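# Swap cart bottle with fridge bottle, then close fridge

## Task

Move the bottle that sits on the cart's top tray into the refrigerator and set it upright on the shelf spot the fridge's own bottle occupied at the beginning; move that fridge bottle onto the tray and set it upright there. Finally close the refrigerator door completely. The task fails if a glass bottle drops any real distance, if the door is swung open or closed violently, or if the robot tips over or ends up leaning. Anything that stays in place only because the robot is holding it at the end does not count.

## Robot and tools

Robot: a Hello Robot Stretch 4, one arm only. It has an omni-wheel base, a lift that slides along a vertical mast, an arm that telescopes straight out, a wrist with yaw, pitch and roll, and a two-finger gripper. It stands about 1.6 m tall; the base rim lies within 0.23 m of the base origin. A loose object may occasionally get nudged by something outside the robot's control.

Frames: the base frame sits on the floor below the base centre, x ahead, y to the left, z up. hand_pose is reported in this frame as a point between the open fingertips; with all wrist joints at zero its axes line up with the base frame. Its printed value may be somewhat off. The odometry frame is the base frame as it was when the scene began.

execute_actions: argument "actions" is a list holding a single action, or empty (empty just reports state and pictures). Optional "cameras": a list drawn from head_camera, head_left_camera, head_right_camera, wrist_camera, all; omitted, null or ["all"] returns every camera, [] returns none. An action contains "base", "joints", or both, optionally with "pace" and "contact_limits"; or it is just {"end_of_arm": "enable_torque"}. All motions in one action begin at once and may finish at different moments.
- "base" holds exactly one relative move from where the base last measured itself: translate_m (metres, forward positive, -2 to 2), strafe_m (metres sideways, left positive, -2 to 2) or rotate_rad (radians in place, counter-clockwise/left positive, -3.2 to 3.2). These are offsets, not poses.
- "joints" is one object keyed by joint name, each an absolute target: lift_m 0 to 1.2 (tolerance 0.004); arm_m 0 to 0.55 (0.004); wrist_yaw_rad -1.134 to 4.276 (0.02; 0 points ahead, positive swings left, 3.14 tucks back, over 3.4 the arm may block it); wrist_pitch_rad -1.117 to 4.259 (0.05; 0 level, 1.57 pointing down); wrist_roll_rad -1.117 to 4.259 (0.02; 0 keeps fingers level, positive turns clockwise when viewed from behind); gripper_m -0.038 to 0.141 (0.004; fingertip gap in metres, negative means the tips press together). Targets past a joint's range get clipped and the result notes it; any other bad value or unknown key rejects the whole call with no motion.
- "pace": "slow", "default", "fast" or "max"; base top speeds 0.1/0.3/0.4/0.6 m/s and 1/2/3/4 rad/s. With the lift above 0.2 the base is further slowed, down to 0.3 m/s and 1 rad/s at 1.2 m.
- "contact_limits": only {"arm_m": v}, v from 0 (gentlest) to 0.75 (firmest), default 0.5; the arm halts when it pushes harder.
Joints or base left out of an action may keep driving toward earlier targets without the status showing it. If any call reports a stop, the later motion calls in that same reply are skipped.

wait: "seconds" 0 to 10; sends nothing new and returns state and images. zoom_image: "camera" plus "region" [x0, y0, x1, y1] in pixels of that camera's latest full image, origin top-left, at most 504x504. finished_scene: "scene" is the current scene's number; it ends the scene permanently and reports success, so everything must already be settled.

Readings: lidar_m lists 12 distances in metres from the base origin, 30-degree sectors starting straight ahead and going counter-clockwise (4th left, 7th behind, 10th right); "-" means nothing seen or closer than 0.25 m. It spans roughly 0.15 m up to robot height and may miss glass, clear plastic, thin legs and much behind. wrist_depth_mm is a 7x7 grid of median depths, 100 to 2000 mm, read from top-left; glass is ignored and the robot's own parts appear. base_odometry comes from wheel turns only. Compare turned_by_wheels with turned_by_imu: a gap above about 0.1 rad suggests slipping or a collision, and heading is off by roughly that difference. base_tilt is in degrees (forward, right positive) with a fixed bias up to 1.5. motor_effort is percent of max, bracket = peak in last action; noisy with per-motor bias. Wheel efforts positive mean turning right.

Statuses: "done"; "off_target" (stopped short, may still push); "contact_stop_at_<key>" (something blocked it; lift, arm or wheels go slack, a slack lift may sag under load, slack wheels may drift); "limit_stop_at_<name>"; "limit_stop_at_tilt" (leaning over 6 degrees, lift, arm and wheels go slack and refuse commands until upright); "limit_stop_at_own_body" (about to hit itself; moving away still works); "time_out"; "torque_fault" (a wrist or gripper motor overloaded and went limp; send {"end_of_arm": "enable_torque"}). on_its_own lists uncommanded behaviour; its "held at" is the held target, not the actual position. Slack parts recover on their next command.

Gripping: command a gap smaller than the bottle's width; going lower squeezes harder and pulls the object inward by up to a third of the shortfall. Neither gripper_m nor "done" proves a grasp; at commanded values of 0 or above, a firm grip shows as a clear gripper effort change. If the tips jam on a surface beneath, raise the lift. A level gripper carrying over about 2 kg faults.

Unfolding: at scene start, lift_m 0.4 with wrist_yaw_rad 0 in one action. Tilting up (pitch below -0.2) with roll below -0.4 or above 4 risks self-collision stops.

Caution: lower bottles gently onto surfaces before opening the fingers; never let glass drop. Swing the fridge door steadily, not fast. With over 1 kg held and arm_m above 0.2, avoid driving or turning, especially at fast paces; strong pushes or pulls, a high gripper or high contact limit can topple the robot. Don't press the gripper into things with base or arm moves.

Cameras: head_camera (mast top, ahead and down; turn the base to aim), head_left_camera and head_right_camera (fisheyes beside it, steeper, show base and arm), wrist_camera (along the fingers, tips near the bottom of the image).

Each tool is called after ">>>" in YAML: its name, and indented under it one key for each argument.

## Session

>>> execute_actions:
  actions: []

Scene clock: 0.00 s.
base_odometry: x=+0.000 y=+0.000 heading=+0.000 (m, m, rad; odometry frame)
turned_by_wheels: +0.000 (rad since the last result)
turned_by_imu: +0.000 (rad since the last result)
base_tilt: forward=-0.2 right=+0.3 (deg)
lidar_m: 1.40 1.18 1.12 1.22 1.90 1.73 2.28 1.88 0.83 0.83 0.99 1.42
base_status: not commanded
joint_positions: lift_m=+0.237 arm_m=+0.003 wrist_yaw_rad=+3.155 wrist_pitch_rad=+0.014 wrist_roll_rad=-0.019 gripper_m=+0.057
joint_status: not commanded
motor_effort: lift_m=+21 arm_m=-1 wrist_yaw_rad=-1 wrist_pitch_rad=-8 wrist_roll_rad=-4 gripper_m=-6 wheel_0=+0 wheel_1=+0 wheel_2=+0 (%)
hand_pose: x=-0.1161 y=+0.0836 z=+0.4112 quat_wxyz=(-0.007, -0.007, -0.009, +1.000) (m; base frame)
wrist_depth_mm: - 142 248 - - - 1537 / - 115 141 - - - 1576 / - 117 140 - - - 1537 / 126 138 177 - - - 1576 / 209 - - - - - 1537 / 798 1808 211 1921 210 1921 1537 / 1025 1138 1160 148 1160 1160 1229
pictures: head_camera, head_left_camera, head_right_camera, wrist_camera
Images, in order (width x height): head_camera 420x560, head_left_camera 420x672, head_right_camera 420x672, wrist_camera 616x392.

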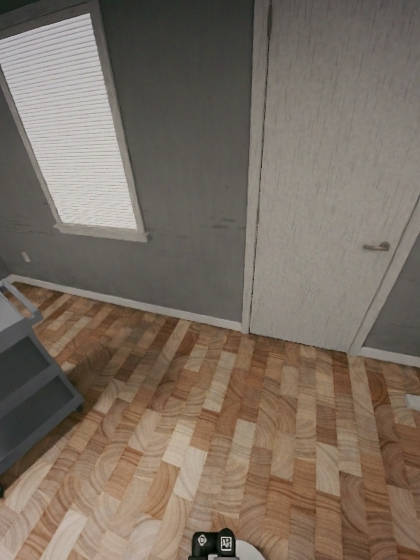

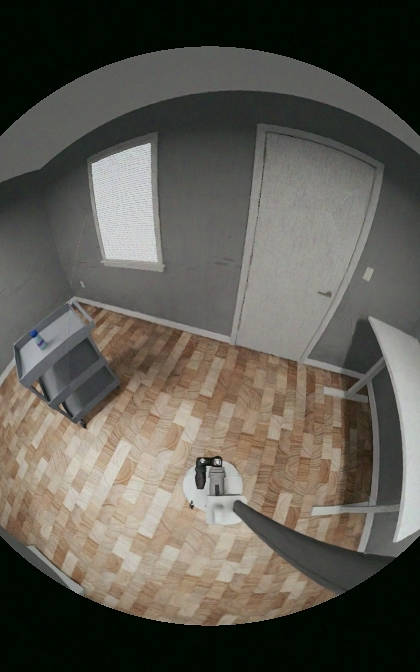

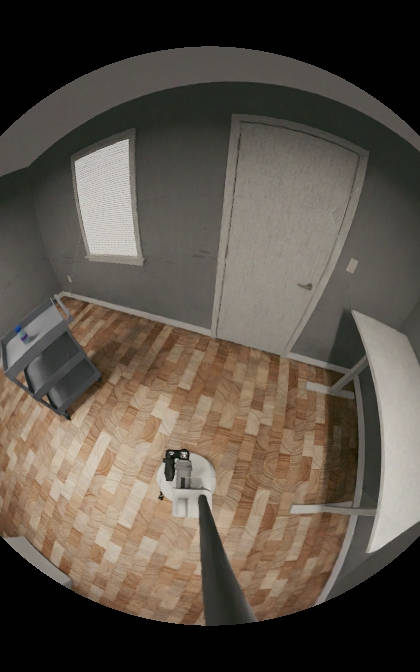

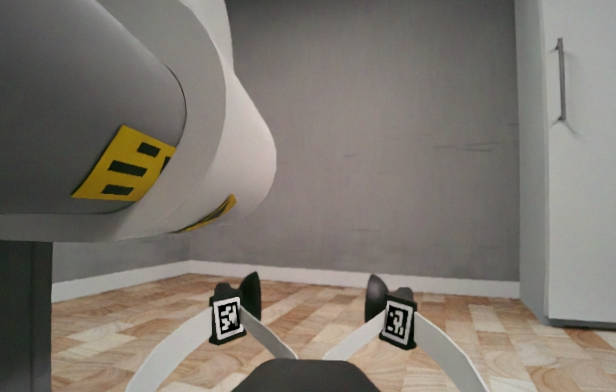

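>>> execute_actions:
  actions:
    - {"base":{"rotate_rad":2.85},"joints":{"lift_m":0.6,"wrist_yaw_rad":0,"gripper_m":0.1}}

Scene clock: 5.13 s.
base_odometry: x=+0.000 y=+0.000 heading=+2.850 (m, m, rad; odometry frame)
turned_by_wheels: +2.850 (rad since the last result)
turned_by_imu: +2.878 (rad since the last result)
base_tilt: forward=-0.2 right=+0.3 (deg)
lidar_m: 2.27 2.27 0.86 0.83 0.88 1.30 1.40 1.53 1.13 1.13 3.14 1.71
base_status: done
joint_positions: lift_m=+0.600 arm_m=+0.003 wrist_yaw_rad=+0.000 wrist_pitch_rad=+0.015 wrist_roll_rad=-0.019 gripper_m=+0.100
joint_status: all done
motor_effort: lift_m=+27(28) arm_m=-1(1) wrist_yaw_rad=-1(8) wrist_pitch_rad=-9(8) wrist_roll_rad=-2(2) gripper_m=-2(1) wheel_0=-1(6) wheel_1=+0(7) wheel_2=+0(6) (%)
hand_pose: x=+0.4620 y=-0.0873 z=+0.7736 quat_wxyz=(+1.000, -0.009, +0.007, +0.000) (m; base frame)
wrist_depth_mm: - - - - - 1499 1464 / - - - - - 1464 1464 / - - - - - 1430 1464 / - - - - - 1430 1430 / - - - - - 1430 1397 / - - 211 - 216 1430 1430 / 1983 1983 1983 146 1921 1397 1397
pictures: head_camera, head_left_camera, head_right_camera, wrist_camera
Images, in order (width x height): head_camera 420x560, head_left_camera 420x672, head_right_camera 420x672, wrist_camera 616x392.

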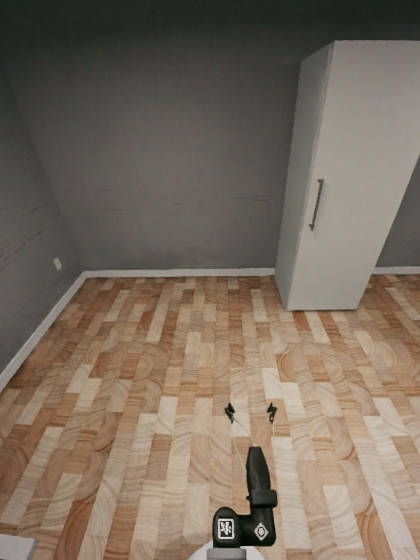

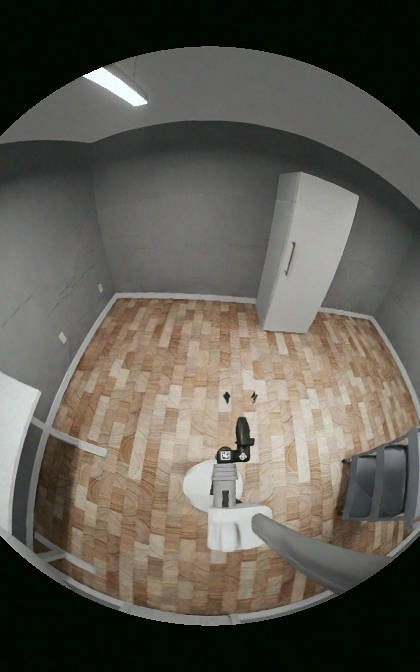

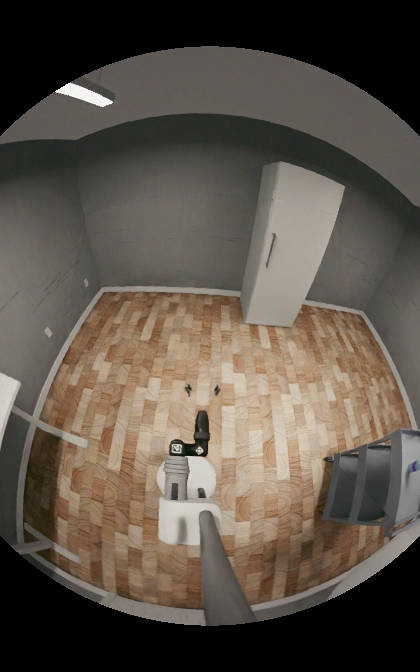

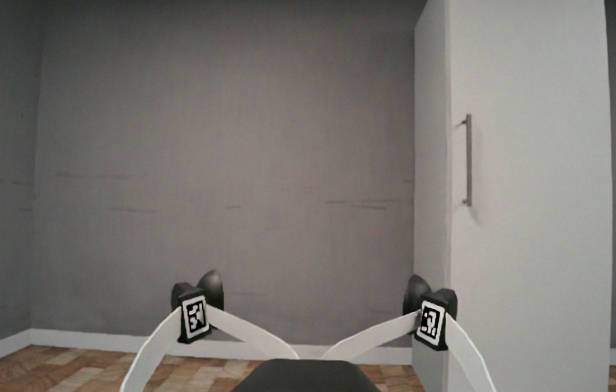

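>>> execute_actions:
  actions:
    - {"base":{"translate_m":0.68},"pace":"fast"}
  cameras: []

>>> execute_actions:
  actions:
    - {"base":{"strafe_m":-0.54},"joints":{"lift_m":0.8,"arm_m":0.25,"wrist_pitch_rad":0.04},"pace":"fast"}
  cameras: ["head_camera","wrist_camera"]

Scene clock: 13.13 s.
base_odometry: x=-0.651 y=+0.196 heading=+2.850 (m, m, rad; odometry frame)
turned_by_wheels: +0.000 (rad since the last result)
turned_by_imu: +0.002 (rad since the last result)
base_tilt: forward=-0.3 right=+0.3 (deg)
lidar_m: 1.57 1.66 1.66 1.52 0.93 1.24 2.11 1.53 1.40 3.10 1.35 1.10
base_status: done
joint_positions: lift_m=+0.600 arm_m=+0.003 wrist_yaw_rad=+0.000 wrist_pitch_rad=+0.015 wrist_roll_rad=-0.019 gripper_m=+0.100
joint_status: not commanded
motor_effort: lift_m=+26(26) arm_m=-1(1) wrist_yaw_rad=-2(1) wrist_pitch_rad=-6(6) wrist_roll_rad=-1(2) gripper_m=+5(1) wheel_0=-1(5) wheel_1=-1(9) wheel_2=-1(9) (%)
hand_pose: x=+0.4620 y=-0.0874 z=+0.7736 quat_wxyz=(+1.000, -0.009, +0.007, +0.000) (m; base frame)
wrist_depth_mm: 1537 1464 1499 1430 1397 1205 778 / 1499 1464 1464 1430 1430 1205 778 / 1499 1464 1464 1430 1430 1205 778 / 1499 1464 1397 1430 1430 1182 788 / 1464 1464 1430 1464 1397 1205 778 / 1464 1430 211 1430 217 1078 768 / 1430 1430 1430 146 1366 991 759
pictures: none
No camera images: the call's "cameras" was empty. Leave "cameras" out to get every camera's image.

Scene clock: 15.70 s.
base_odometry: x=-0.496 y=+0.713 heading=+2.850 (m, m, rad; odometry frame)
turned_by_wheels: +0.000 (rad since the last result)
turned_by_imu: +0.002 (rad since the last result)
base_tilt: forward=-0.2 right=+0.4 (deg)
lidar_m: 0.89 1.63 2.20 1.68 1.44 2.06 2.12 0.96 0.92 2.54 2.15 0.97
base_status: done
joint_positions: lift_m=+0.800 arm_m=+0.249 wrist_yaw_rad=+0.000 wrist_pitch_rad=+0.042 wrist_roll_rad=-0.019 gripper_m=+0.100
joint_status: all done
motor_effort: lift_m=+25(28) arm_m=+4(4) wrist_yaw_rad=-1(0) wrist_pitch_rad=-7(8) wrist_roll_rad=-2(4) gripper_m=+2(2) wheel_0=+0(7) wheel_1=+2(8) wheel_2=-1(2) (%)
hand_pose: x=+0.7084 y=-0.0874 z=+0.9656 quat_wxyz=(+1.000, -0.009, +0.021, +0.000) (m; base frame)
wrist_depth_mm: 1182 1182 1160 496 496 488 484 / 1205 1182 1160 500 492 484 484 / 1182 1205 1182 496 492 484 480 / 1182 1205 1160 496 488 488 477 / 1205 1182 1160 496 488 484 480 / 1182 1182 211 492 217 484 477 / 1182 1160 1160 147 492 480 477
pictures: head_camera, wrist_camera
Images, in order (width x height): head_camera 420x560, wrist_camera 616x392.

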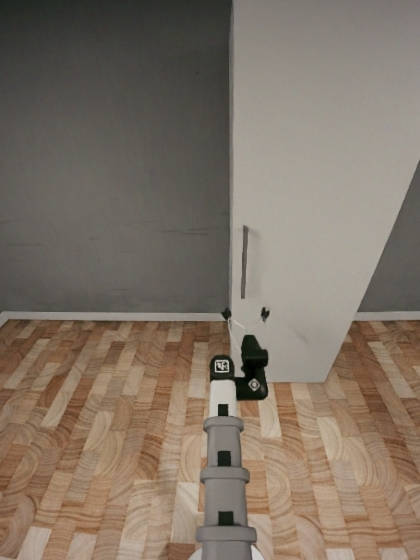

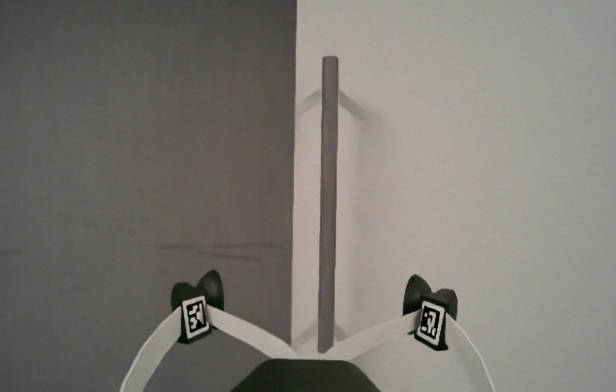

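>>> execute_actions:
  actions:
    - {"base":{"strafe_m":-0.01},"joints":{"arm_m":0.49}}
  cameras: ["wrist_camera"]

>>> execute_actions:
  actions:
    - {"joints":{"gripper_m":-0.02}}
  cameras: ["wrist_camera"]

Scene clock: 21.17 s.
base_odometry: x=-0.493 y=+0.722 heading=+2.850 (m, m, rad; odometry frame)
turned_by_wheels: +0.000 (rad since the last result)
turned_by_imu: +0.001 (rad since the last result)
base_tilt: forward=-0.2 right=+0.3 (deg)
lidar_m: 0.87 1.66 2.24 1.71 1.46 2.06 2.11 0.94 0.93 2.54 2.21 0.98
base_status: done
joint_positions: lift_m=+0.800 arm_m=+0.489 wrist_yaw_rad=+0.000 wrist_pitch_rad=+0.042 wrist_roll_rad=-0.019 gripper_m=+0.100
joint_status: all done
motor_effort: lift_m=+25(25) arm_m=+4(2) wrist_yaw_rad=+0(1) wrist_pitch_rad=-8(7) wrist_roll_rad=-3(2) gripper_m=-5(4) wheel_0=-1(8) wheel_1=+2(4) wheel_2=+0(1) (%)
hand_pose: x=+0.9484 y=-0.0874 z=+0.9656 quat_wxyz=(+1.000, -0.009, +0.021, +0.000) (m; base frame)
wrist_depth_mm: 931 917 917 254 250 248 244 / 931 917 904 252 250 247 245 / 946 917 917 252 250 247 244 / 931 917 904 251 250 247 244 / 917 931 904 251 250 247 244 / 931 917 211 250 217 245 244 / 931 917 904 147 249 245 244
pictures: wrist_camera
Images, in order (width x height): wrist_camera 616x392.

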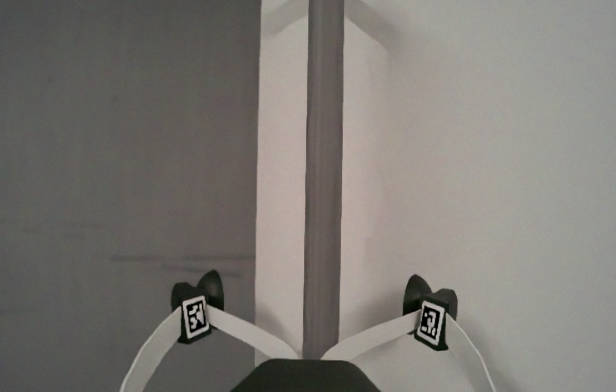

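Scene clock: 23.73 s.
base_odometry: x=-0.493 y=+0.722 heading=+2.849 (m, m, rad; odometry frame)
turned_by_wheels: +0.000 (rad since the last result)
turned_by_imu: -0.004 (rad since the last result)
base_tilt: forward=-0.2 right=+0.4 (deg)
lidar_m: 0.88 1.67 2.22 1.71 1.47 2.07 2.12 0.94 0.93 2.56 2.21 0.99
base_status: not commanded
joint_positions: lift_m=+0.800 arm_m=+0.490 wrist_yaw_rad=+0.000 wrist_pitch_rad=+0.042 wrist_roll_rad=-0.019 gripper_m=-0.020
joint_status: all done
motor_effort: lift_m=+25(26) arm_m=-1(5) wrist_yaw_rad=+1(15) wrist_pitch_rad=-7(9) wrist_roll_rad=-2(2) gripper_m=-17(26) wheel_0=-2(10) wheel_1=-1(6) wheel_2=+0(5) (%)
hand_pose: x=+0.9495 y=-0.0874 z=+0.9656 quat_wxyz=(+1.000, -0.009, +0.021, +0.000) (m; base frame)
wrist_depth_mm: 904 904 904 242 241 238 237 / 931 917 904 240 241 238 237 / 931 917 904 241 240 238 236 / 931 917 891 241 239 238 236 / 917 904 891 241 239 238 237 / 931 904 904 182 238 238 236 / 904 904 891 177 238 236 236
pictures: wrist_camera
Images, in order (width x height): wrist_camera 616x392.

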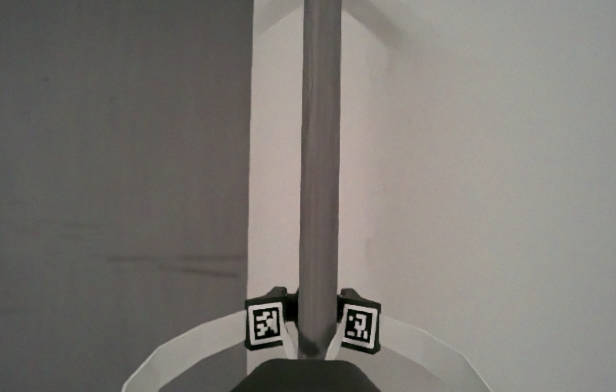

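>>> execute_actions:
  actions:
    - {"base":{"strafe_m":-0.025},"joints":{"arm_m":0.39},"pace":"slow"}
  cameras: ["wrist_camera","head_camera"]

Scene clock: 28.30 s.
base_odometry: x=-0.486 y=+0.746 heading=+2.850 (m, m, rad; odometry frame)
turned_by_wheels: +0.000 (rad since the last result)
turned_by_imu: +0.002 (rad since the last result)
base_tilt: forward=-0.3 right=+0.3 (deg)
lidar_m: 0.78 1.67 2.27 1.70 1.49 2.13 2.14 0.95 0.92 2.51 2.20 0.92
base_status: done
joint_positions: lift_m=+0.800 arm_m=+0.391 wrist_yaw_rad=+0.000 wrist_pitch_rad=+0.042 wrist_roll_rad=-0.019 gripper_m=-0.020
joint_status: all done
motor_effort: lift_m=+25(25) arm_m=-5(7) wrist_yaw_rad=-1(28) wrist_pitch_rad=-8(6) wrist_roll_rad=-2(2) gripper_m=-15(13) wheel_0=+3(12) wheel_1=+0(3) wheel_2=+1(1) (%)
hand_pose: x=+0.8499 y=-0.0874 z=+0.9656 quat_wxyz=(+1.000, -0.009, +0.021, +0.000) (m; base frame)
wrist_depth_mm: 1042 1025 1025 237 250 259 266 / 1025 1025 1008 238 250 259 267 / 1042 1008 1008 237 250 258 266 / 1025 1008 1008 236 250 257 266 / 1060 1025 1008 237 249 258 266 / 1025 1025 236 183 247 258 266 / 1025 1025 235 177 246 259 265
pictures: head_camera, wrist_camera
Images, in order (width x height): head_camera 420x560, wrist_camera 616x392.

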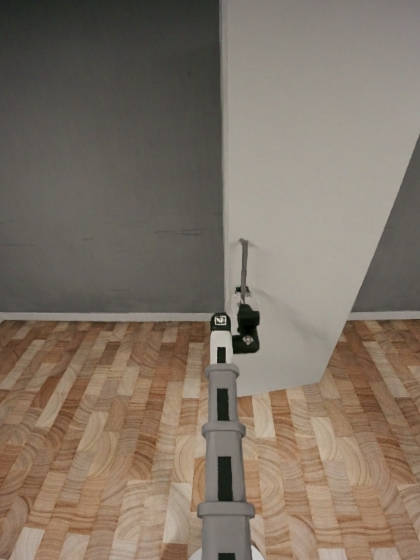

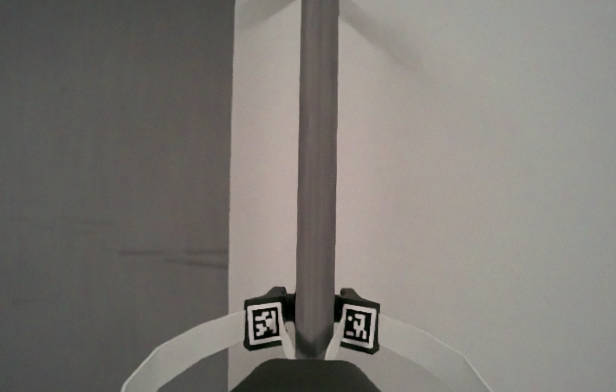

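>>> execute_actions:
  actions:
    - {"base":{"strafe_m":-0.045},"joints":{"arm_m":0.30},"pace":"slow"}
  cameras: []

>>> execute_actions:
  actions:
    - {"base":{"strafe_m":-0.06},"joints":{"arm_m":0.215},"pace":"slow"}
  cameras: ["wrist_camera","head_camera"]

Scene clock: 35.53 s.
base_odometry: x=-0.473 y=+0.789 heading=+2.850 (m, m, rad; odometry frame)
turned_by_wheels: +0.000 (rad since the last result)
turned_by_imu: +0.002 (rad since the last result)
base_tilt: forward=-0.2 right=+0.3 (deg)
lidar_m: 0.69 1.65 2.31 1.70 1.51 2.13 2.15 0.87 0.95 2.47 2.20 0.84
base_status: done
joint_positions: lift_m=+0.800 arm_m=+0.301 wrist_yaw_rad=+0.001 wrist_pitch_rad=+0.043 wrist_roll_rad=-0.019 gripper_m=-0.020
joint_status: all done
motor_effort: lift_m=+25(25) arm_m=-4(4) wrist_yaw_rad=-2(37) wrist_pitch_rad=-7(7) wrist_roll_rad=-2(2) gripper_m=-12(14) wheel_0=+3(14) wheel_1=+0(6) wheel_2=+0(7) (%)
hand_pose: x=+0.7600 y=-0.0870 z=+0.9656 quat_wxyz=(+1.000, -0.009, +0.021, +0.001) (m; base frame)
wrist_depth_mm: 1138 1118 231 233 260 285 307 / 1118 1118 229 234 260 285 307 / 1138 1118 229 234 260 283 307 / 1138 1118 229 233 259 285 306 / 1138 1118 229 234 260 285 309 / 1138 1118 224 184 260 283 307 / 1138 1118 224 174 216 285 307
pictures: none
No camera images: the call's "cameras" was empty. Leave "cameras" out to get every camera's image.

Scene clock: 37.73 s.
base_odometry: x=-0.456 y=+0.847 heading=+2.850 (m, m, rad; odometry frame)
turned_by_wheels: +0.000 (rad since the last result)
turned_by_imu: +0.001 (rad since the last result)
base_tilt: forward=-0.3 right=+0.3 (deg)
lidar_m: 0.60 1.64 2.31 1.68 1.60 2.19 2.14 0.84 0.98 2.41 2.19 0.76
base_status: done
joint_positions: lift_m=+0.800 arm_m=+0.216 wrist_yaw_rad=+0.000 wrist_pitch_rad=+0.043 wrist_roll_rad=-0.019 gripper_m=-0.020
joint_status: all done
motor_effort: lift_m=+25(25) arm_m=-3(5) wrist_yaw_rad=+1(28) wrist_pitch_rad=-10(7) wrist_roll_rad=-3(3) gripper_m=-13(16) wheel_0=+2(13) wheel_1=+0(5) wheel_2=-1(2) (%)
hand_pose: x=+0.6747 y=-0.0874 z=+0.9655 quat_wxyz=(+1.000, -0.009, +0.021, +0.000) (m; base frame)
wrist_depth_mm: 1205 1205 216 227 276 324 382 / 1205 1205 213 228 274 324 377 / 1182 1205 213 228 274 322 379 / 1205 1182 213 228 274 324 377 / 1255 1205 213 174 274 324 379 / 1229 1205 204 172 270 325 377 / 1205 1205 210 167 260 329 382
pictures: head_camera, wrist_camera
Images, in order (width x height): head_camera 420x560, wrist_camera 616x392.

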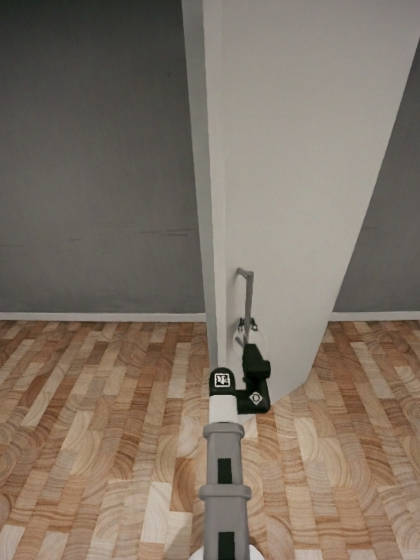

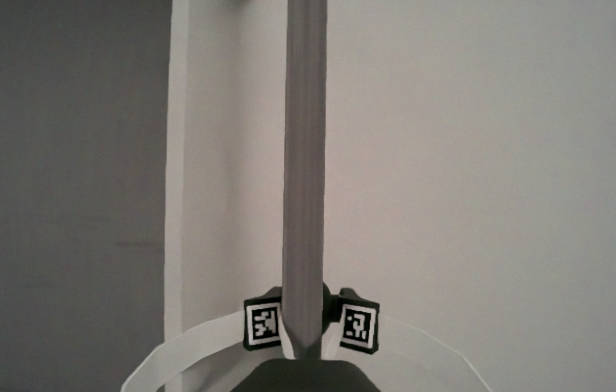

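>>> execute_actions:
  actions:
    - {"joints":{"gripper_m":0.045}}
  cameras: ["wrist_camera"]

>>> execute_actions:
  actions:
    - {"base":{"strafe_m":0.012},"joints":{"arm_m":0.11}}
  cameras: ["wrist_camera"]

>>> execute_actions:
  actions:
    - {"base":{"strafe_m":0.17},"joints":{"gripper_m":0.0}}
  cameras: ["wrist_camera","head_camera"]

Scene clock: 46.57 s.
base_odometry: x=-0.456 y=+0.847 heading=+2.850 (m, m, rad; odometry frame)
turned_by_wheels: +0.000 (rad since the last result)
turned_by_imu: +0.001 (rad since the last result)
base_tilt: forward=-0.2 right=+0.3 (deg)
lidar_m: 0.61 1.65 2.31 1.69 1.60 2.20 2.15 0.83 0.97 2.42 2.20 0.79
base_status: not commanded
joint_positions: lift_m=+0.800 arm_m=+0.216 wrist_yaw_rad=+0.000 wrist_pitch_rad=+0.043 wrist_roll_rad=-0.019 gripper_m=+0.045
joint_status: all done
motor_effort: lift_m=+25(25) arm_m=-3(4) wrist_yaw_rad=+0(12) wrist_pitch_rad=-7(5) wrist_roll_rad=-5(2) gripper_m=-5(15) wheel_0=+2(2) wheel_1=+0(0) wheel_2=+1(2) (%)
hand_pose: x=+0.6747 y=-0.0873 z=+0.9655 quat_wxyz=(+1.000, -0.009, +0.021, +0.000) (m; base frame)
wrist_depth_mm: 1229 1205 236 266 300 345 399 / 1229 1205 236 264 298 343 397 / 1229 1182 237 265 300 345 402 / 1229 1229 237 264 298 345 399 / 1205 1205 238 265 298 345 402 / 1205 1205 193 266 207 347 397 / 1182 1182 233 152 291 345 399
pictures: wrist_camera
Images, in order (width x height): wrist_camera 616x392.

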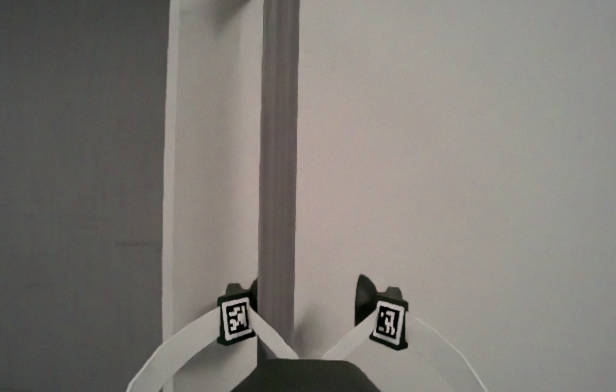

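Scene clock: 47.87 s.
base_odometry: x=-0.459 y=+0.835 heading=+2.850 (m, m, rad; odometry frame)
turned_by_wheels: +0.000 (rad since the last result)
turned_by_imu: +0.000 (rad since the last result)
base_tilt: forward=-0.3 right=+0.3 (deg)
lidar_m: 0.68 1.66 2.32 1.70 1.56 2.21 2.13 0.85 0.93 2.44 2.22 0.85
base_status: done
joint_positions: lift_m=+0.800 arm_m=+0.111 wrist_yaw_rad=+0.000 wrist_pitch_rad=+0.043 wrist_roll_rad=-0.019 gripper_m=+0.045
joint_status: all done
motor_effort: lift_m=+25(25) arm_m=-4(5) wrist_yaw_rad=+1(2) wrist_pitch_rad=-8(9) wrist_roll_rad=-2(3) gripper_m=-3(5) wheel_0=+1(4) wheel_1=-1(3) wheel_2=+0(1) (%)
hand_pose: x=+0.5699 y=-0.0874 z=+0.9655 quat_wxyz=(+1.000, -0.009, +0.021, +0.000) (m; base frame)
wrist_depth_mm: 1336 1308 415 433 473 525 574 / 1336 1336 415 439 473 521 574 / 1336 1308 415 433 473 521 574 / 1336 1308 413 439 473 525 574 / 1336 1308 413 433 473 517 574 / 1308 1336 197 436 207 521 580 / 1336 1308 402 152 466 525 574
pictures: wrist_camera
Images, in order (width x height): wrist_camera 616x392.

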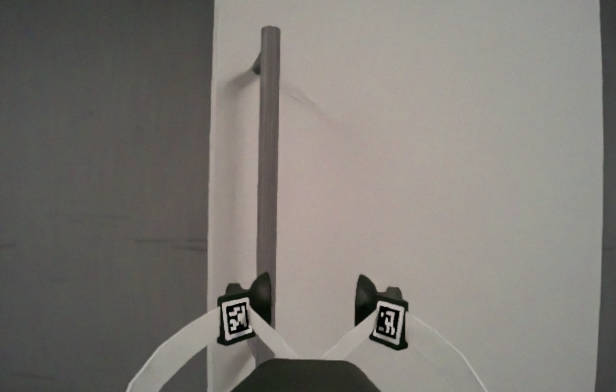

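Scene clock: 49.70 s.
base_odometry: x=-0.508 y=+0.672 heading=+2.850 (m, m, rad; odometry frame)
turned_by_wheels: +0.000 (rad since the last result)
turned_by_imu: +0.000 (rad since the last result)
base_tilt: forward=-0.2 right=+0.4 (deg)
lidar_m: 0.90 1.64 2.19 1.68 1.40 1.94 2.13 1.00 0.96 2.59 2.19 0.98
base_status: done
joint_positions: lift_m=+0.800 arm_m=+0.111 wrist_yaw_rad=+0.000 wrist_pitch_rad=+0.043 wrist_roll_rad=-0.019 gripper_m=+0.000
joint_status: all done
motor_effort: lift_m=+25(26) arm_m=-4(4) wrist_yaw_rad=-1(0) wrist_pitch_rad=-9(7) wrist_roll_rad=-1(3) gripper_m=-4(1) wheel_0=+1(8) wheel_1=-1(4) wheel_2=-1(4) (%)
hand_pose: x=+0.5699 y=-0.0874 z=+0.9655 quat_wxyz=(+1.000, -0.009, +0.021, +0.000) (m; base frame)
wrist_depth_mm: 1336 1336 1308 1308 640 627 615 / 1366 1308 1336 1281 634 621 621 / 1336 1336 1308 1308 634 627 621 / 1336 1308 1308 1281 634 621 621 / 1336 1308 1308 1281 627 627 621 / 1336 1336 1281 202 627 621 621 / 1336 1308 1281 167 621 615 615
pictures: head_camera, wrist_camera
Images, in order (width x height): head_camera 420x560, wrist_camera 616x392.

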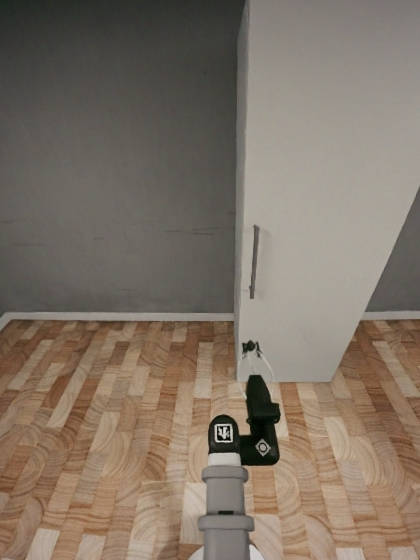

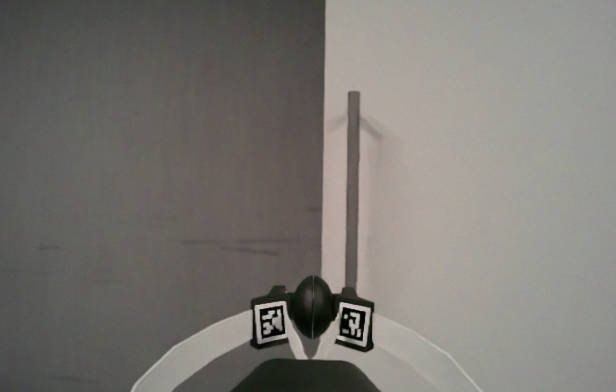

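>>> execute_actions:
  actions:
    - {"base":{"strafe_m":-0.172},"joints":{"gripper_m":0.08,"wrist_yaw_rad":0.45,"arm_m":0.40}}
  cameras: ["wrist_camera","head_camera"]

Scene clock: 59.03 s.
base_odometry: x=-0.458 y=+0.837 heading=+2.850 (m, m, rad; odometry frame)
turned_by_wheels: +0.000 (rad since the last result)
turned_by_imu: +0.002 (rad since the last result)
base_tilt: forward=-0.2 right=+0.3 (deg)
lidar_m: 0.90 1.65 2.32 1.70 1.55 2.18 2.12 0.84 0.94 2.42 2.19 0.96
base_status: done
joint_positions: lift_m=+0.800 arm_m=+0.399 wrist_yaw_rad=+0.450 wrist_pitch_rad=+0.042 wrist_roll_rad=-0.019 gripper_m=+0.080
joint_status: all done
motor_effort: lift_m=+25(25) arm_m=+4(5) wrist_yaw_rad=+1(6) wrist_pitch_rad=-8(9) wrist_roll_rad=-1(2) gripper_m=-3(6) wheel_0=+0(8) wheel_1=+1(5) wheel_2=-1(1) (%)
hand_pose: x=+0.8677 y=+0.0466 z=+0.9656 quat_wxyz=(+0.974, -0.014, +0.019, +0.223) (m; base frame)
wrist_depth_mm: 1808 1499 1281 1098 297 281 258 / 1808 1499 1255 1078 297 281 258 / 1808 1464 1229 1078 297 278 256 / 1756 1464 1255 1098 297 278 256 / 1756 1430 1229 1098 297 278 256 / 1756 1464 200 1060 211 277 257 / 1756 1464 1229 145 297 266 257
pictures: head_camera, wrist_camera
Images, in order (width x height): head_camera 420x560, wrist_camera 616x392.

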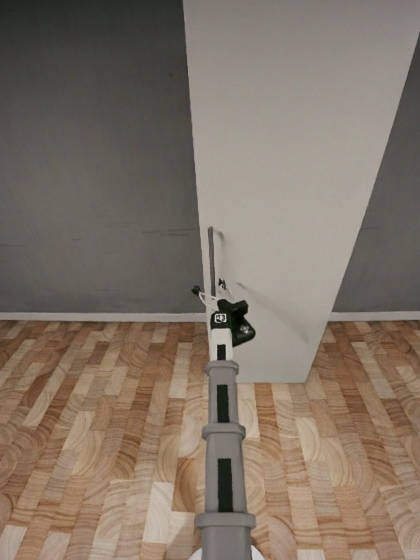

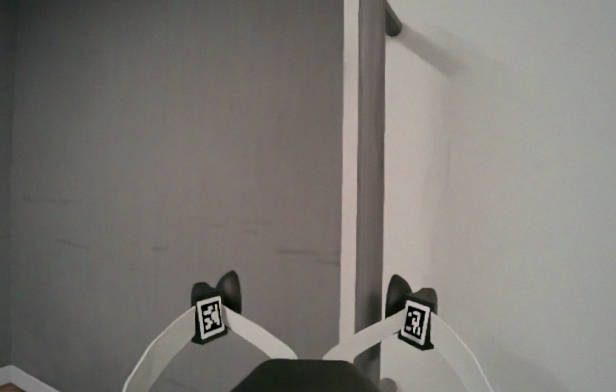

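>>> execute_actions:
  actions:
    - {"joints":{"gripper_m":0.06,"arm_m":0.455}}
  cameras: ["wrist_camera"]

>>> execute_actions:
  actions:
    - {"joints":{"gripper_m":0.035,"arm_m":0.475},"pace":"slow","contact_limits":{"arm_m":0.2}}
  cameras: ["wrist_camera"]

>>> execute_actions:
  actions:
    - {"joints":{"gripper_m":-0.015}}
  cameras: ["wrist_camera"]

Scene clock: 66.03 s.
base_odometry: x=-0.458 y=+0.837 heading=+2.850 (m, m, rad; odometry frame)
turned_by_wheels: +0.000 (rad since the last result)
turned_by_imu: +0.001 (rad since the last result)
base_tilt: forward=-0.1 right=+0.3 (deg)
lidar_m: 0.89 1.66 2.32 1.69 1.57 2.20 2.13 0.85 0.94 2.44 2.20 0.96
base_status: not commanded
joint_positions: lift_m=+0.800 arm_m=+0.454 wrist_yaw_rad=+0.450 wrist_pitch_rad=+0.042 wrist_roll_rad=-0.019 gripper_m=+0.060
joint_status: all done
motor_effort: lift_m=+26(25) arm_m=+4(4) wrist_yaw_rad=+0(0) wrist_pitch_rad=-5(8) wrist_roll_rad=-1(3) gripper_m=-3(2) wheel_0=-1(1) wheel_1=+1(1) wheel_2=-1(1) (%)
hand_pose: x=+0.9227 y=+0.0466 z=+0.9656 quat_wxyz=(+0.974, -0.014, +0.019, +0.223) (m; base frame)
wrist_depth_mm: 1708 1397 1182 1025 251 229 212 / 1708 1397 1182 1008 252 229 212 / 1708 1397 1182 1008 255 229 212 / 1708 1366 1182 1025 254 229 212 / 1708 1397 1160 1025 254 228 211 / 1708 1336 211 1008 211 227 210 / 1661 1366 1138 148 251 220 209
pictures: wrist_camera
Images, in order (width x height): wrist_camera 616x392.

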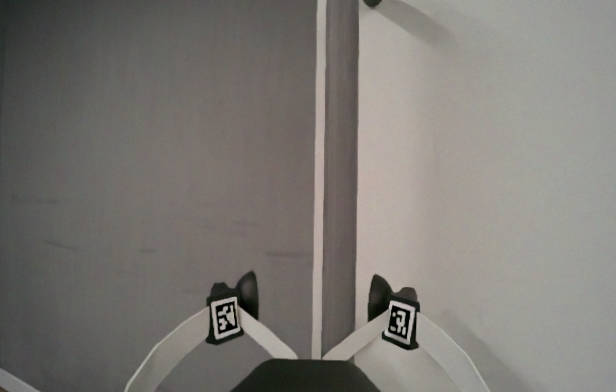

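Scene clock: 67.33 s.
base_odometry: x=-0.458 y=+0.837 heading=+2.850 (m, m, rad; odometry frame)
turned_by_wheels: +0.000 (rad since the last result)
turned_by_imu: +0.000 (rad since the last result)
base_tilt: forward=-0.3 right=+0.4 (deg)
lidar_m: 0.87 1.67 2.33 1.67 1.58 2.18 2.14 0.85 0.98 2.42 2.18 0.96
base_status: not commanded
joint_positions: lift_m=+0.800 arm_m=+0.474 wrist_yaw_rad=+0.450 wrist_pitch_rad=+0.042 wrist_roll_rad=-0.019 gripper_m=+0.035
joint_status: all done
motor_effort: lift_m=+26(25) arm_m=+4(3) wrist_yaw_rad=+0(1) wrist_pitch_rad=-8(7) wrist_roll_rad=-1(1) gripper_m=-6(5) wheel_0=-1(1) wheel_1=+1(1) wheel_2=-1(1) (%)
contact_limits: arm_m 0.2
hand_pose: x=+0.9427 y=+0.0466 z=+0.9656 quat_wxyz=(+0.974, -0.014, +0.019, +0.223) (m; base frame)
wrist_depth_mm: 1661 1366 1160 266 236 211 195 / 1708 1366 1138 265 235 211 195 / 1661 1336 1138 266 236 211 195 / 1618 1366 1138 252 234 211 195 / 1661 1366 1138 251 234 209 194 / 1618 1366 216 206 211 209 193 / 1618 1366 1098 148 229 203 193
pictures: wrist_camera
Images, in order (width x height): wrist_camera 616x392.

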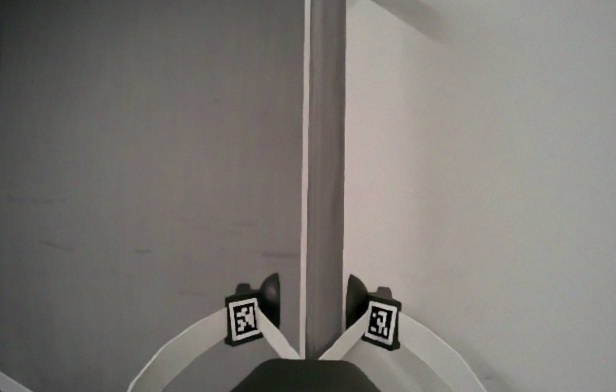

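Scene clock: 69.07 s.
base_odometry: x=-0.459 y=+0.837 heading=+2.850 (m, m, rad; odometry frame)
turned_by_wheels: +0.000 (rad since the last result)
turned_by_imu: +0.001 (rad since the last result)
base_tilt: forward=-0.2 right=+0.4 (deg)
lidar_m: 0.89 1.65 2.33 1.71 1.57 2.20 2.13 0.85 0.96 2.44 2.21 0.98
base_status: not commanded
joint_positions: lift_m=+0.800 arm_m=+0.475 wrist_yaw_rad=+0.450 wrist_pitch_rad=+0.043 wrist_roll_rad=-0.019 gripper_m=-0.015
joint_status: all done
motor_effort: lift_m=+25(25) arm_m=-1(4) wrist_yaw_rad=+0(9) wrist_pitch_rad=-9(9) wrist_roll_rad=-4(2) gripper_m=-13(17) wheel_0=+0(4) wheel_1=-1(2) wheel_2=+0(8) (%)
hand_pose: x=+0.9436 y=+0.0467 z=+0.9656 quat_wxyz=(+0.974, -0.014, +0.019, +0.223) (m; base frame)
wrist_depth_mm: 1708 1397 1138 241 224 202 188 / 1661 1366 1138 240 224 202 189 / 1708 1366 1160 240 226 202 188 / 1661 1366 1138 239 225 201 187 / 1618 1336 1138 239 224 202 187 / 1618 1336 1138 185 216 201 187 / 1576 1336 1078 178 217 196 186
pictures: wrist_camera
Images, in order (width x height): wrist_camera 616x392.

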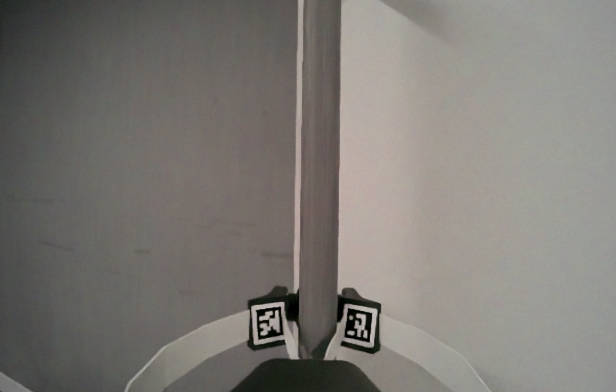

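>>> execute_actions:
  actions:
    - {"base":{"strafe_m":-0.025},"joints":{"arm_m":0.36},"pace":"slow"}
  cameras: []

>>> execute_actions:
  actions:
    - {"base":{"strafe_m":-0.05},"joints":{"arm_m":0.255},"pace":"slow"}
  cameras: []

>>> execute_actions:
  actions:
    - {"base":{"strafe_m":-0.075},"joints":{"arm_m":0.16},"pace":"slow"}
  cameras: ["wrist_camera"]

>>> execute_actions:
  actions:
    - {"base":{"strafe_m":-0.11},"joints":{"arm_m":0.075},"pace":"slow"}
  cameras: ["wrist_camera","head_camera"]

Scene clock: 75.27 s.
base_odometry: x=-0.451 y=+0.861 heading=+2.850 (m, m, rad; odometry frame)
turned_by_wheels: +0.000 (rad since the last result)
turned_by_imu: +0.002 (rad since the last result)
base_tilt: forward=-0.3 right=+0.3 (deg)
lidar_m: 0.76 1.66 2.32 1.71 1.61 2.20 2.14 0.82 0.97 2.41 2.20 0.91
base_status: done
joint_positions: lift_m=+0.800 arm_m=+0.361 wrist_yaw_rad=+0.448 wrist_pitch_rad=+0.043 wrist_roll_rad=-0.019 gripper_m=-0.015
joint_status: all done
motor_effort: lift_m=+26(26) arm_m=-5(5) wrist_yaw_rad=+7(32) wrist_pitch_rad=-6(9) wrist_roll_rad=-2(2) gripper_m=-15(13) wheel_0=+1(12) wheel_1=-1(6) wheel_2=+0(6) (%)
hand_pose: x=+0.8294 y=+0.0460 z=+0.9656 quat_wxyz=(+0.975, -0.014, +0.019, +0.222) (m; base frame)
wrist_depth_mm: 1863 1499 1281 240 231 216 208 / 1921 1537 1308 240 230 216 207 / 1863 1537 1308 240 231 216 207 / 1863 1499 1281 239 230 216 207 / 1863 1537 1255 238 230 215 206 / 1863 1499 1308 185 224 215 206 / 1863 1499 1205 145 226 211 206
pictures: none
No camera images: the call's "cameras" was empty. Leave "cameras" out to get every camera's image.

Scene clock: 77.60 s.
base_odometry: x=-0.437 y=+0.909 heading=+2.850 (m, m, rad; odometry frame)
turned_by_wheels: +0.000 (rad since the last result)
turned_by_imu: +0.001 (rad since the last result)
base_tilt: forward=-0.3 right=+0.3 (deg)
lidar_m: 0.67 1.65 2.31 1.73 1.65 2.18 1.21 0.80 1.00 2.34 2.19 0.87
base_status: done
joint_positions: lift_m=+0.800 arm_m=+0.256 wrist_yaw_rad=+0.449 wrist_pitch_rad=+0.043 wrist_roll_rad=-0.019 gripper_m=-0.015
joint_status: all done
motor_effort: lift_m=+25(25) arm_m=-5(8) wrist_yaw_rad=+4(34) wrist_pitch_rad=-7(7) wrist_roll_rad=-2(4) gripper_m=-12(12) wheel_0=+1(10) wheel_1=+1(6) wheel_2=+0(3) (%)
hand_pose: x=+0.7243 y=+0.0463 z=+0.9656 quat_wxyz=(+0.975, -0.014, +0.019, +0.223) (m; base frame)
wrist_depth_mm: - 1708 1464 241 238 234 230 / - 1708 1464 240 239 234 231 / - 1708 1430 241 238 234 230 / - 1708 1430 241 238 233 230 / - 1708 1430 240 237 233 230 / - 1661 1430 185 236 232 229 / - 1708 1397 177 236 231 229
pictures: none
No camera images: the call's "cameras" was empty. Leave "cameras" out to get every camera's image.

Scene clock: 79.83 s.
base_odometry: x=-0.416 y=+0.981 heading=+2.850 (m, m, rad; odometry frame)
turned_by_wheels: +0.000 (rad since the last result)
turned_by_imu: +0.001 (rad since the last result)
base_tilt: forward=-0.3 right=+0.3 (deg)
lidar_m: 0.56 1.65 2.30 1.74 1.75 2.19 1.09 0.76 1.10 2.26 2.17 0.84
base_status: done
joint_positions: lift_m=+0.800 arm_m=+0.161 wrist_yaw_rad=+0.450 wrist_pitch_rad=+0.043 wrist_roll_rad=-0.019 gripper_m=-0.015
joint_status: all done
motor_effort: lift_m=+25(25) arm_m=-4(5) wrist_yaw_rad=-2(27) wrist_pitch_rad=-6(8) wrist_roll_rad=-3(2) gripper_m=-11(12) wheel_0=+1(7) wheel_1=+0(2) wheel_2=+0(2) (%)
hand_pose: x=+0.6292 y=+0.0467 z=+0.9656 quat_wxyz=(+0.974, -0.014, +0.019, +0.223) (m; base frame)
wrist_depth_mm: - 1863 1576 234 244 252 258 / - 1863 1576 233 243 252 258 / - 1863 1576 233 244 251 259 / - 1863 1576 234 243 251 257 / - 1808 1576 233 243 251 257 / - 1863 232 178 243 251 258 / - 1863 230 172 210 251 256
pictures: wrist_camera
Images, in order (width x height): wrist_camera 616x392.

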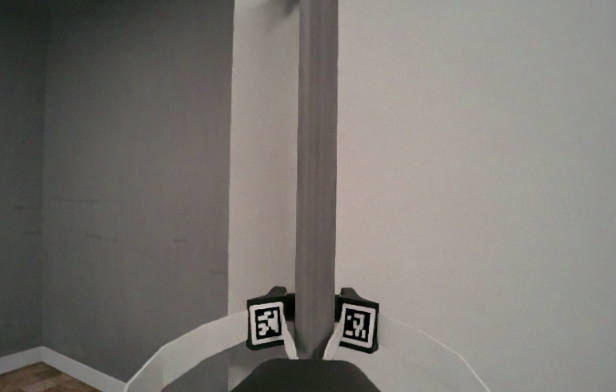

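Scene clock: 82.07 s.
base_odometry: x=-0.384 y=+1.086 heading=+2.850 (m, m, rad; odometry frame)
turned_by_wheels: +0.000 (rad since the last result)
turned_by_imu: +0.001 (rad since the last result)
base_tilt: forward=-0.2 right=+0.4 (deg)
lidar_m: 0.45 0.56 2.32 1.78 1.85 2.20 0.90 0.72 2.23 2.17 2.16 0.88
base_status: done
joint_positions: lift_m=+0.800 arm_m=+0.076 wrist_yaw_rad=+0.450 wrist_pitch_rad=+0.042 wrist_roll_rad=-0.019 gripper_m=-0.015
joint_status: all done
motor_effort: lift_m=+25(25) arm_m=-4(5) wrist_yaw_rad=+0(9) wrist_pitch_rad=-7(9) wrist_roll_rad=-1(3) gripper_m=-14(13) wheel_0=+0(12) wheel_1=+1(2) wheel_2=+0(4) (%)
hand_pose: x=+0.5441 y=+0.0467 z=+0.9656 quat_wxyz=(+0.974, -0.014, +0.019, +0.223) (m; base frame)
wrist_depth_mm: - - 220 225 258 287 319 / - 1983 220 226 257 287 317 / - - 221 226 257 287 315 / - 1983 219 225 258 287 315 / - 1983 218 227 259 287 319 / - 1983 213 182 258 287 317 / - 1921 213 166 213 287 319
pictures: head_camera, wrist_camera
Images, in order (width x height): head_camera 420x560, wrist_camera 616x392.

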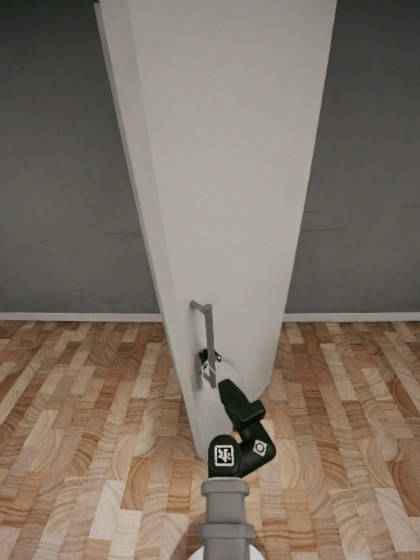

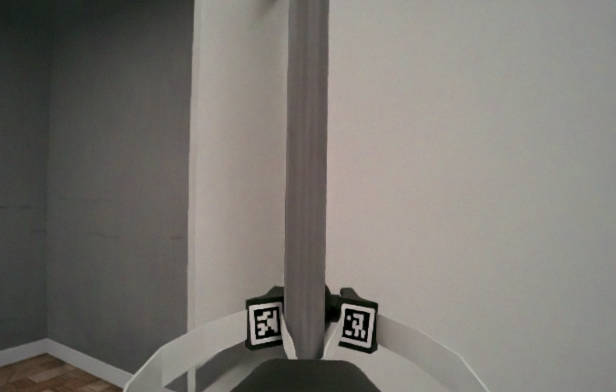

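>>> execute_actions:
  actions:
    - {"joints":{"gripper_m":0.045,"arm_m":0.05},"pace":"slow"}
  cameras: ["wrist_camera"]

Scene clock: 88.67 s.
base_odometry: x=-0.384 y=+1.086 heading=+2.850 (m, m, rad; odometry frame)
turned_by_wheels: +0.000 (rad since the last result)
turned_by_imu: +0.001 (rad since the last result)
base_tilt: forward=-0.3 right=+0.2 (deg)
lidar_m: 0.47 0.55 2.32 1.82 1.84 2.22 0.87 0.71 2.24 2.17 2.18 0.90
base_status: not commanded
joint_positions: lift_m=+0.800 arm_m=+0.051 wrist_yaw_rad=+0.450 wrist_pitch_rad=+0.042 wrist_roll_rad=-0.019 gripper_m=+0.045
joint_status: all done
motor_effort: lift_m=+26(25) arm_m=-4(5) wrist_yaw_rad=+1(8) wrist_pitch_rad=-7(8) wrist_roll_rad=-3(2) gripper_m=-2(10) wheel_0=-1(0) wheel_1=+1(1) wheel_2=+0(0) (%)
hand_pose: x=+0.5192 y=+0.0465 z=+0.9656 quat_wxyz=(+0.975, -0.014, +0.019, +0.223) (m; base frame)
wrist_depth_mm: - - 270 250 285 315 347 / - - 262 251 285 315 347 / - - 254 250 283 315 345 / - - 248 250 285 315 343 / - 1983 248 250 283 315 347 / - - 197 209 208 315 347 / - - 241 151 278 315 347
pictures: wrist_camera
Images, in order (width x height): wrist_camera 616x392.

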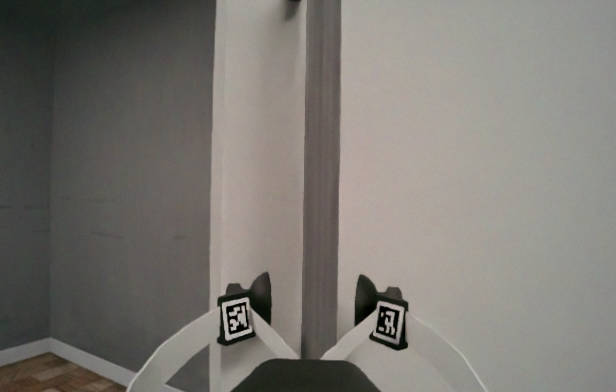

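>>> execute_actions:
  actions:
    - {"base":{"strafe_m":-0.028},"joints":{"arm_m":0.0}}
  cameras: ["wrist_camera"]

>>> execute_actions:
  actions:
    - {"joints":{"wrist_pitch_rad":1.5,"gripper_m":0.02}}
  cameras: []

>>> execute_actions:
  actions:
    - {"base":{"strafe_m":0.34},"joints":{"wrist_yaw_rad":0,"lift_m":0.6,"arm_m":0.1}}
  cameras: ["head_camera","head_left_camera"]

Scene clock: 94.90 s.
base_odometry: x=-0.376 y=+1.113 heading=+2.850 (m, m, rad; odometry frame)
turned_by_wheels: +0.000 (rad since the last result)
turned_by_imu: +0.001 (rad since the last result)
base_tilt: forward=-0.2 right=+0.3 (deg)
lidar_m: 0.47 0.50 2.31 1.87 1.85 2.22 0.86 0.69 2.23 2.13 2.16 0.94
base_status: done
joint_positions: lift_m=+0.800 arm_m=+0.003 wrist_yaw_rad=+0.450 wrist_pitch_rad=+0.042 wrist_roll_rad=-0.019 gripper_m=+0.045
joint_status: all done
joint sent to its limit — the command would take arm_m past its lower limit, so that joint was sent only as far as its limit.
motor_effort: lift_m=+25(26) arm_m=-4(4) wrist_yaw_rad=+0(0) wrist_pitch_rad=-8(7) wrist_roll_rad=-3(2) gripper_m=-5(4) wheel_0=-2(9) wheel_1=+2(6) wheel_2=+0(1) (%)
hand_pose: x=+0.4716 y=+0.0466 z=+0.9656 quat_wxyz=(+0.974, -0.014, +0.019, +0.223) (m; base frame)
wrist_depth_mm: - - 1808 309 347 387 427 / - - 1808 310 349 384 424 / - - 1756 307 347 384 430 / - - 1756 310 347 382 427 / - - 1756 309 347 384 427 / - - 196 310 207 387 421 / - - 298 152 342 387 424
pictures: wrist_camera
Images, in order (width x height): wrist_camera 616x392.

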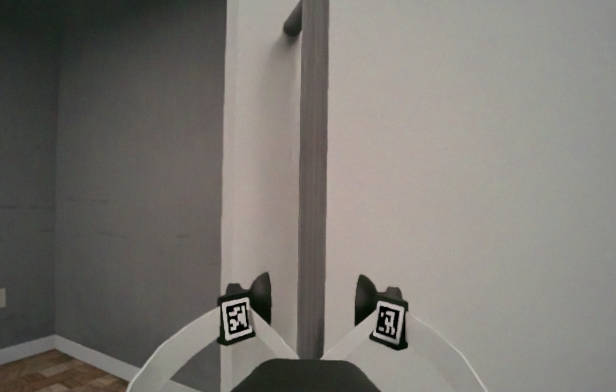

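Scene clock: 96.33 s.
base_odometry: x=-0.376 y=+1.113 heading=+2.850 (m, m, rad; odometry frame)
turned_by_wheels: +0.000 (rad since the last result)
turned_by_imu: +0.000 (rad since the last result)
base_tilt: forward=-0.3 right=+0.3 (deg)
lidar_m: 0.48 0.52 2.33 1.85 1.88 2.21 0.87 0.68 2.23 2.13 2.18 0.91
base_status: not commanded
joint_positions: lift_m=+0.800 arm_m=+0.003 wrist_yaw_rad=+0.450 wrist_pitch_rad=+1.500 wrist_roll_rad=-0.019 gripper_m=+0.020
joint_status: all done
motor_effort: lift_m=+25(25) arm_m=-4(4) wrist_yaw_rad=+1(0) wrist_pitch_rad=+2(5) wrist_roll_rad=-2(2) gripper_m=-2(2) wheel_0=-2(1) wheel_1=+2(2) wheel_2=+0(0) (%)
hand_pose: x=+0.2305 y=-0.0698 z=+0.6901 quat_wxyz=(+0.712, -0.159, +0.663, +0.169) (m; base frame)
wrist_depth_mm: 1025 1008 1008 569 683 831 991 / 1008 991 991 820 976 960 946 / 991 976 960 946 946 946 946 / 946 960 946 931 931 917 917 / 931 931 723 917 917 904 904 / 917 917 707 213 904 891 891 / 917 699 676 158 866 878 866
pictures: none
No camera images: the call's "cameras" was empty. Leave "cameras" out to get every camera's image.

Scene clock: 98.80 s.
base_odometry: x=-0.474 y=+0.787 heading=+2.850 (m, m, rad; odometry frame)
turned_by_wheels: +0.000 (rad since the last result)
turned_by_imu: +0.000 (rad since the last result)
base_tilt: forward=-0.3 right=+0.3 (deg)
lidar_m: 1.01 1.62 2.31 1.70 1.53 2.14 2.14 0.90 0.91 2.48 2.17 0.53
base_status: done
joint_positions: lift_m=+0.600 arm_m=+0.099 wrist_yaw_rad=+0.000 wrist_pitch_rad=+1.500 wrist_roll_rad=-0.019 gripper_m=+0.020
joint_status: all done
motor_effort: lift_m=+15(23) arm_m=+4(2) wrist_yaw_rad=-1(5) wrist_pitch_rad=+0(2) wrist_roll_rad=-2(3) gripper_m=-5(10) wheel_0=+1(7) wheel_1=-1(9) wheel_2=-1(1) (%)
hand_pose: x=+0.2905 y=-0.0874 z=+0.4909 quat_wxyz=(+0.732, -0.007, +0.682, +0.006) (m; base frame)
wrist_depth_mm: 788 788 788 778 418 603 750 / 778 768 778 759 504 741 750 / 768 768 759 741 741 741 741 / 750 741 732 732 723 723 732 / 732 732 732 723 723 707 707 / 715 707 707 214 699 691 691 / 715 707 484 158 683 683 683
pictures: head_camera, head_left_camera
Images, in order (width x height): head_camera 420x560, head_left_camera 420x672.

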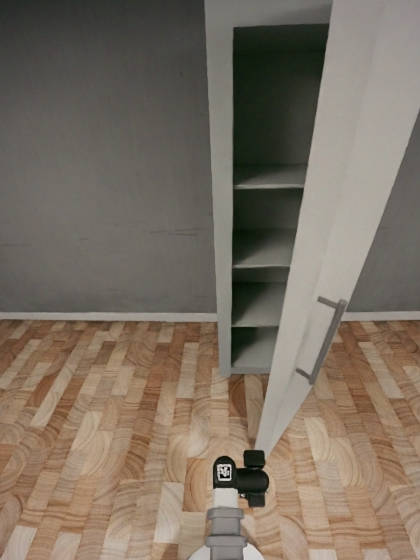

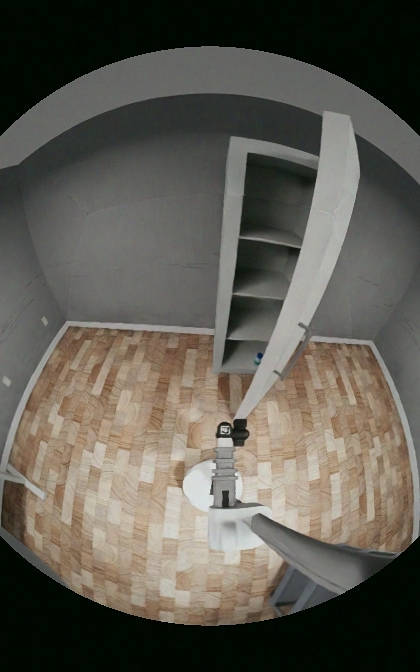

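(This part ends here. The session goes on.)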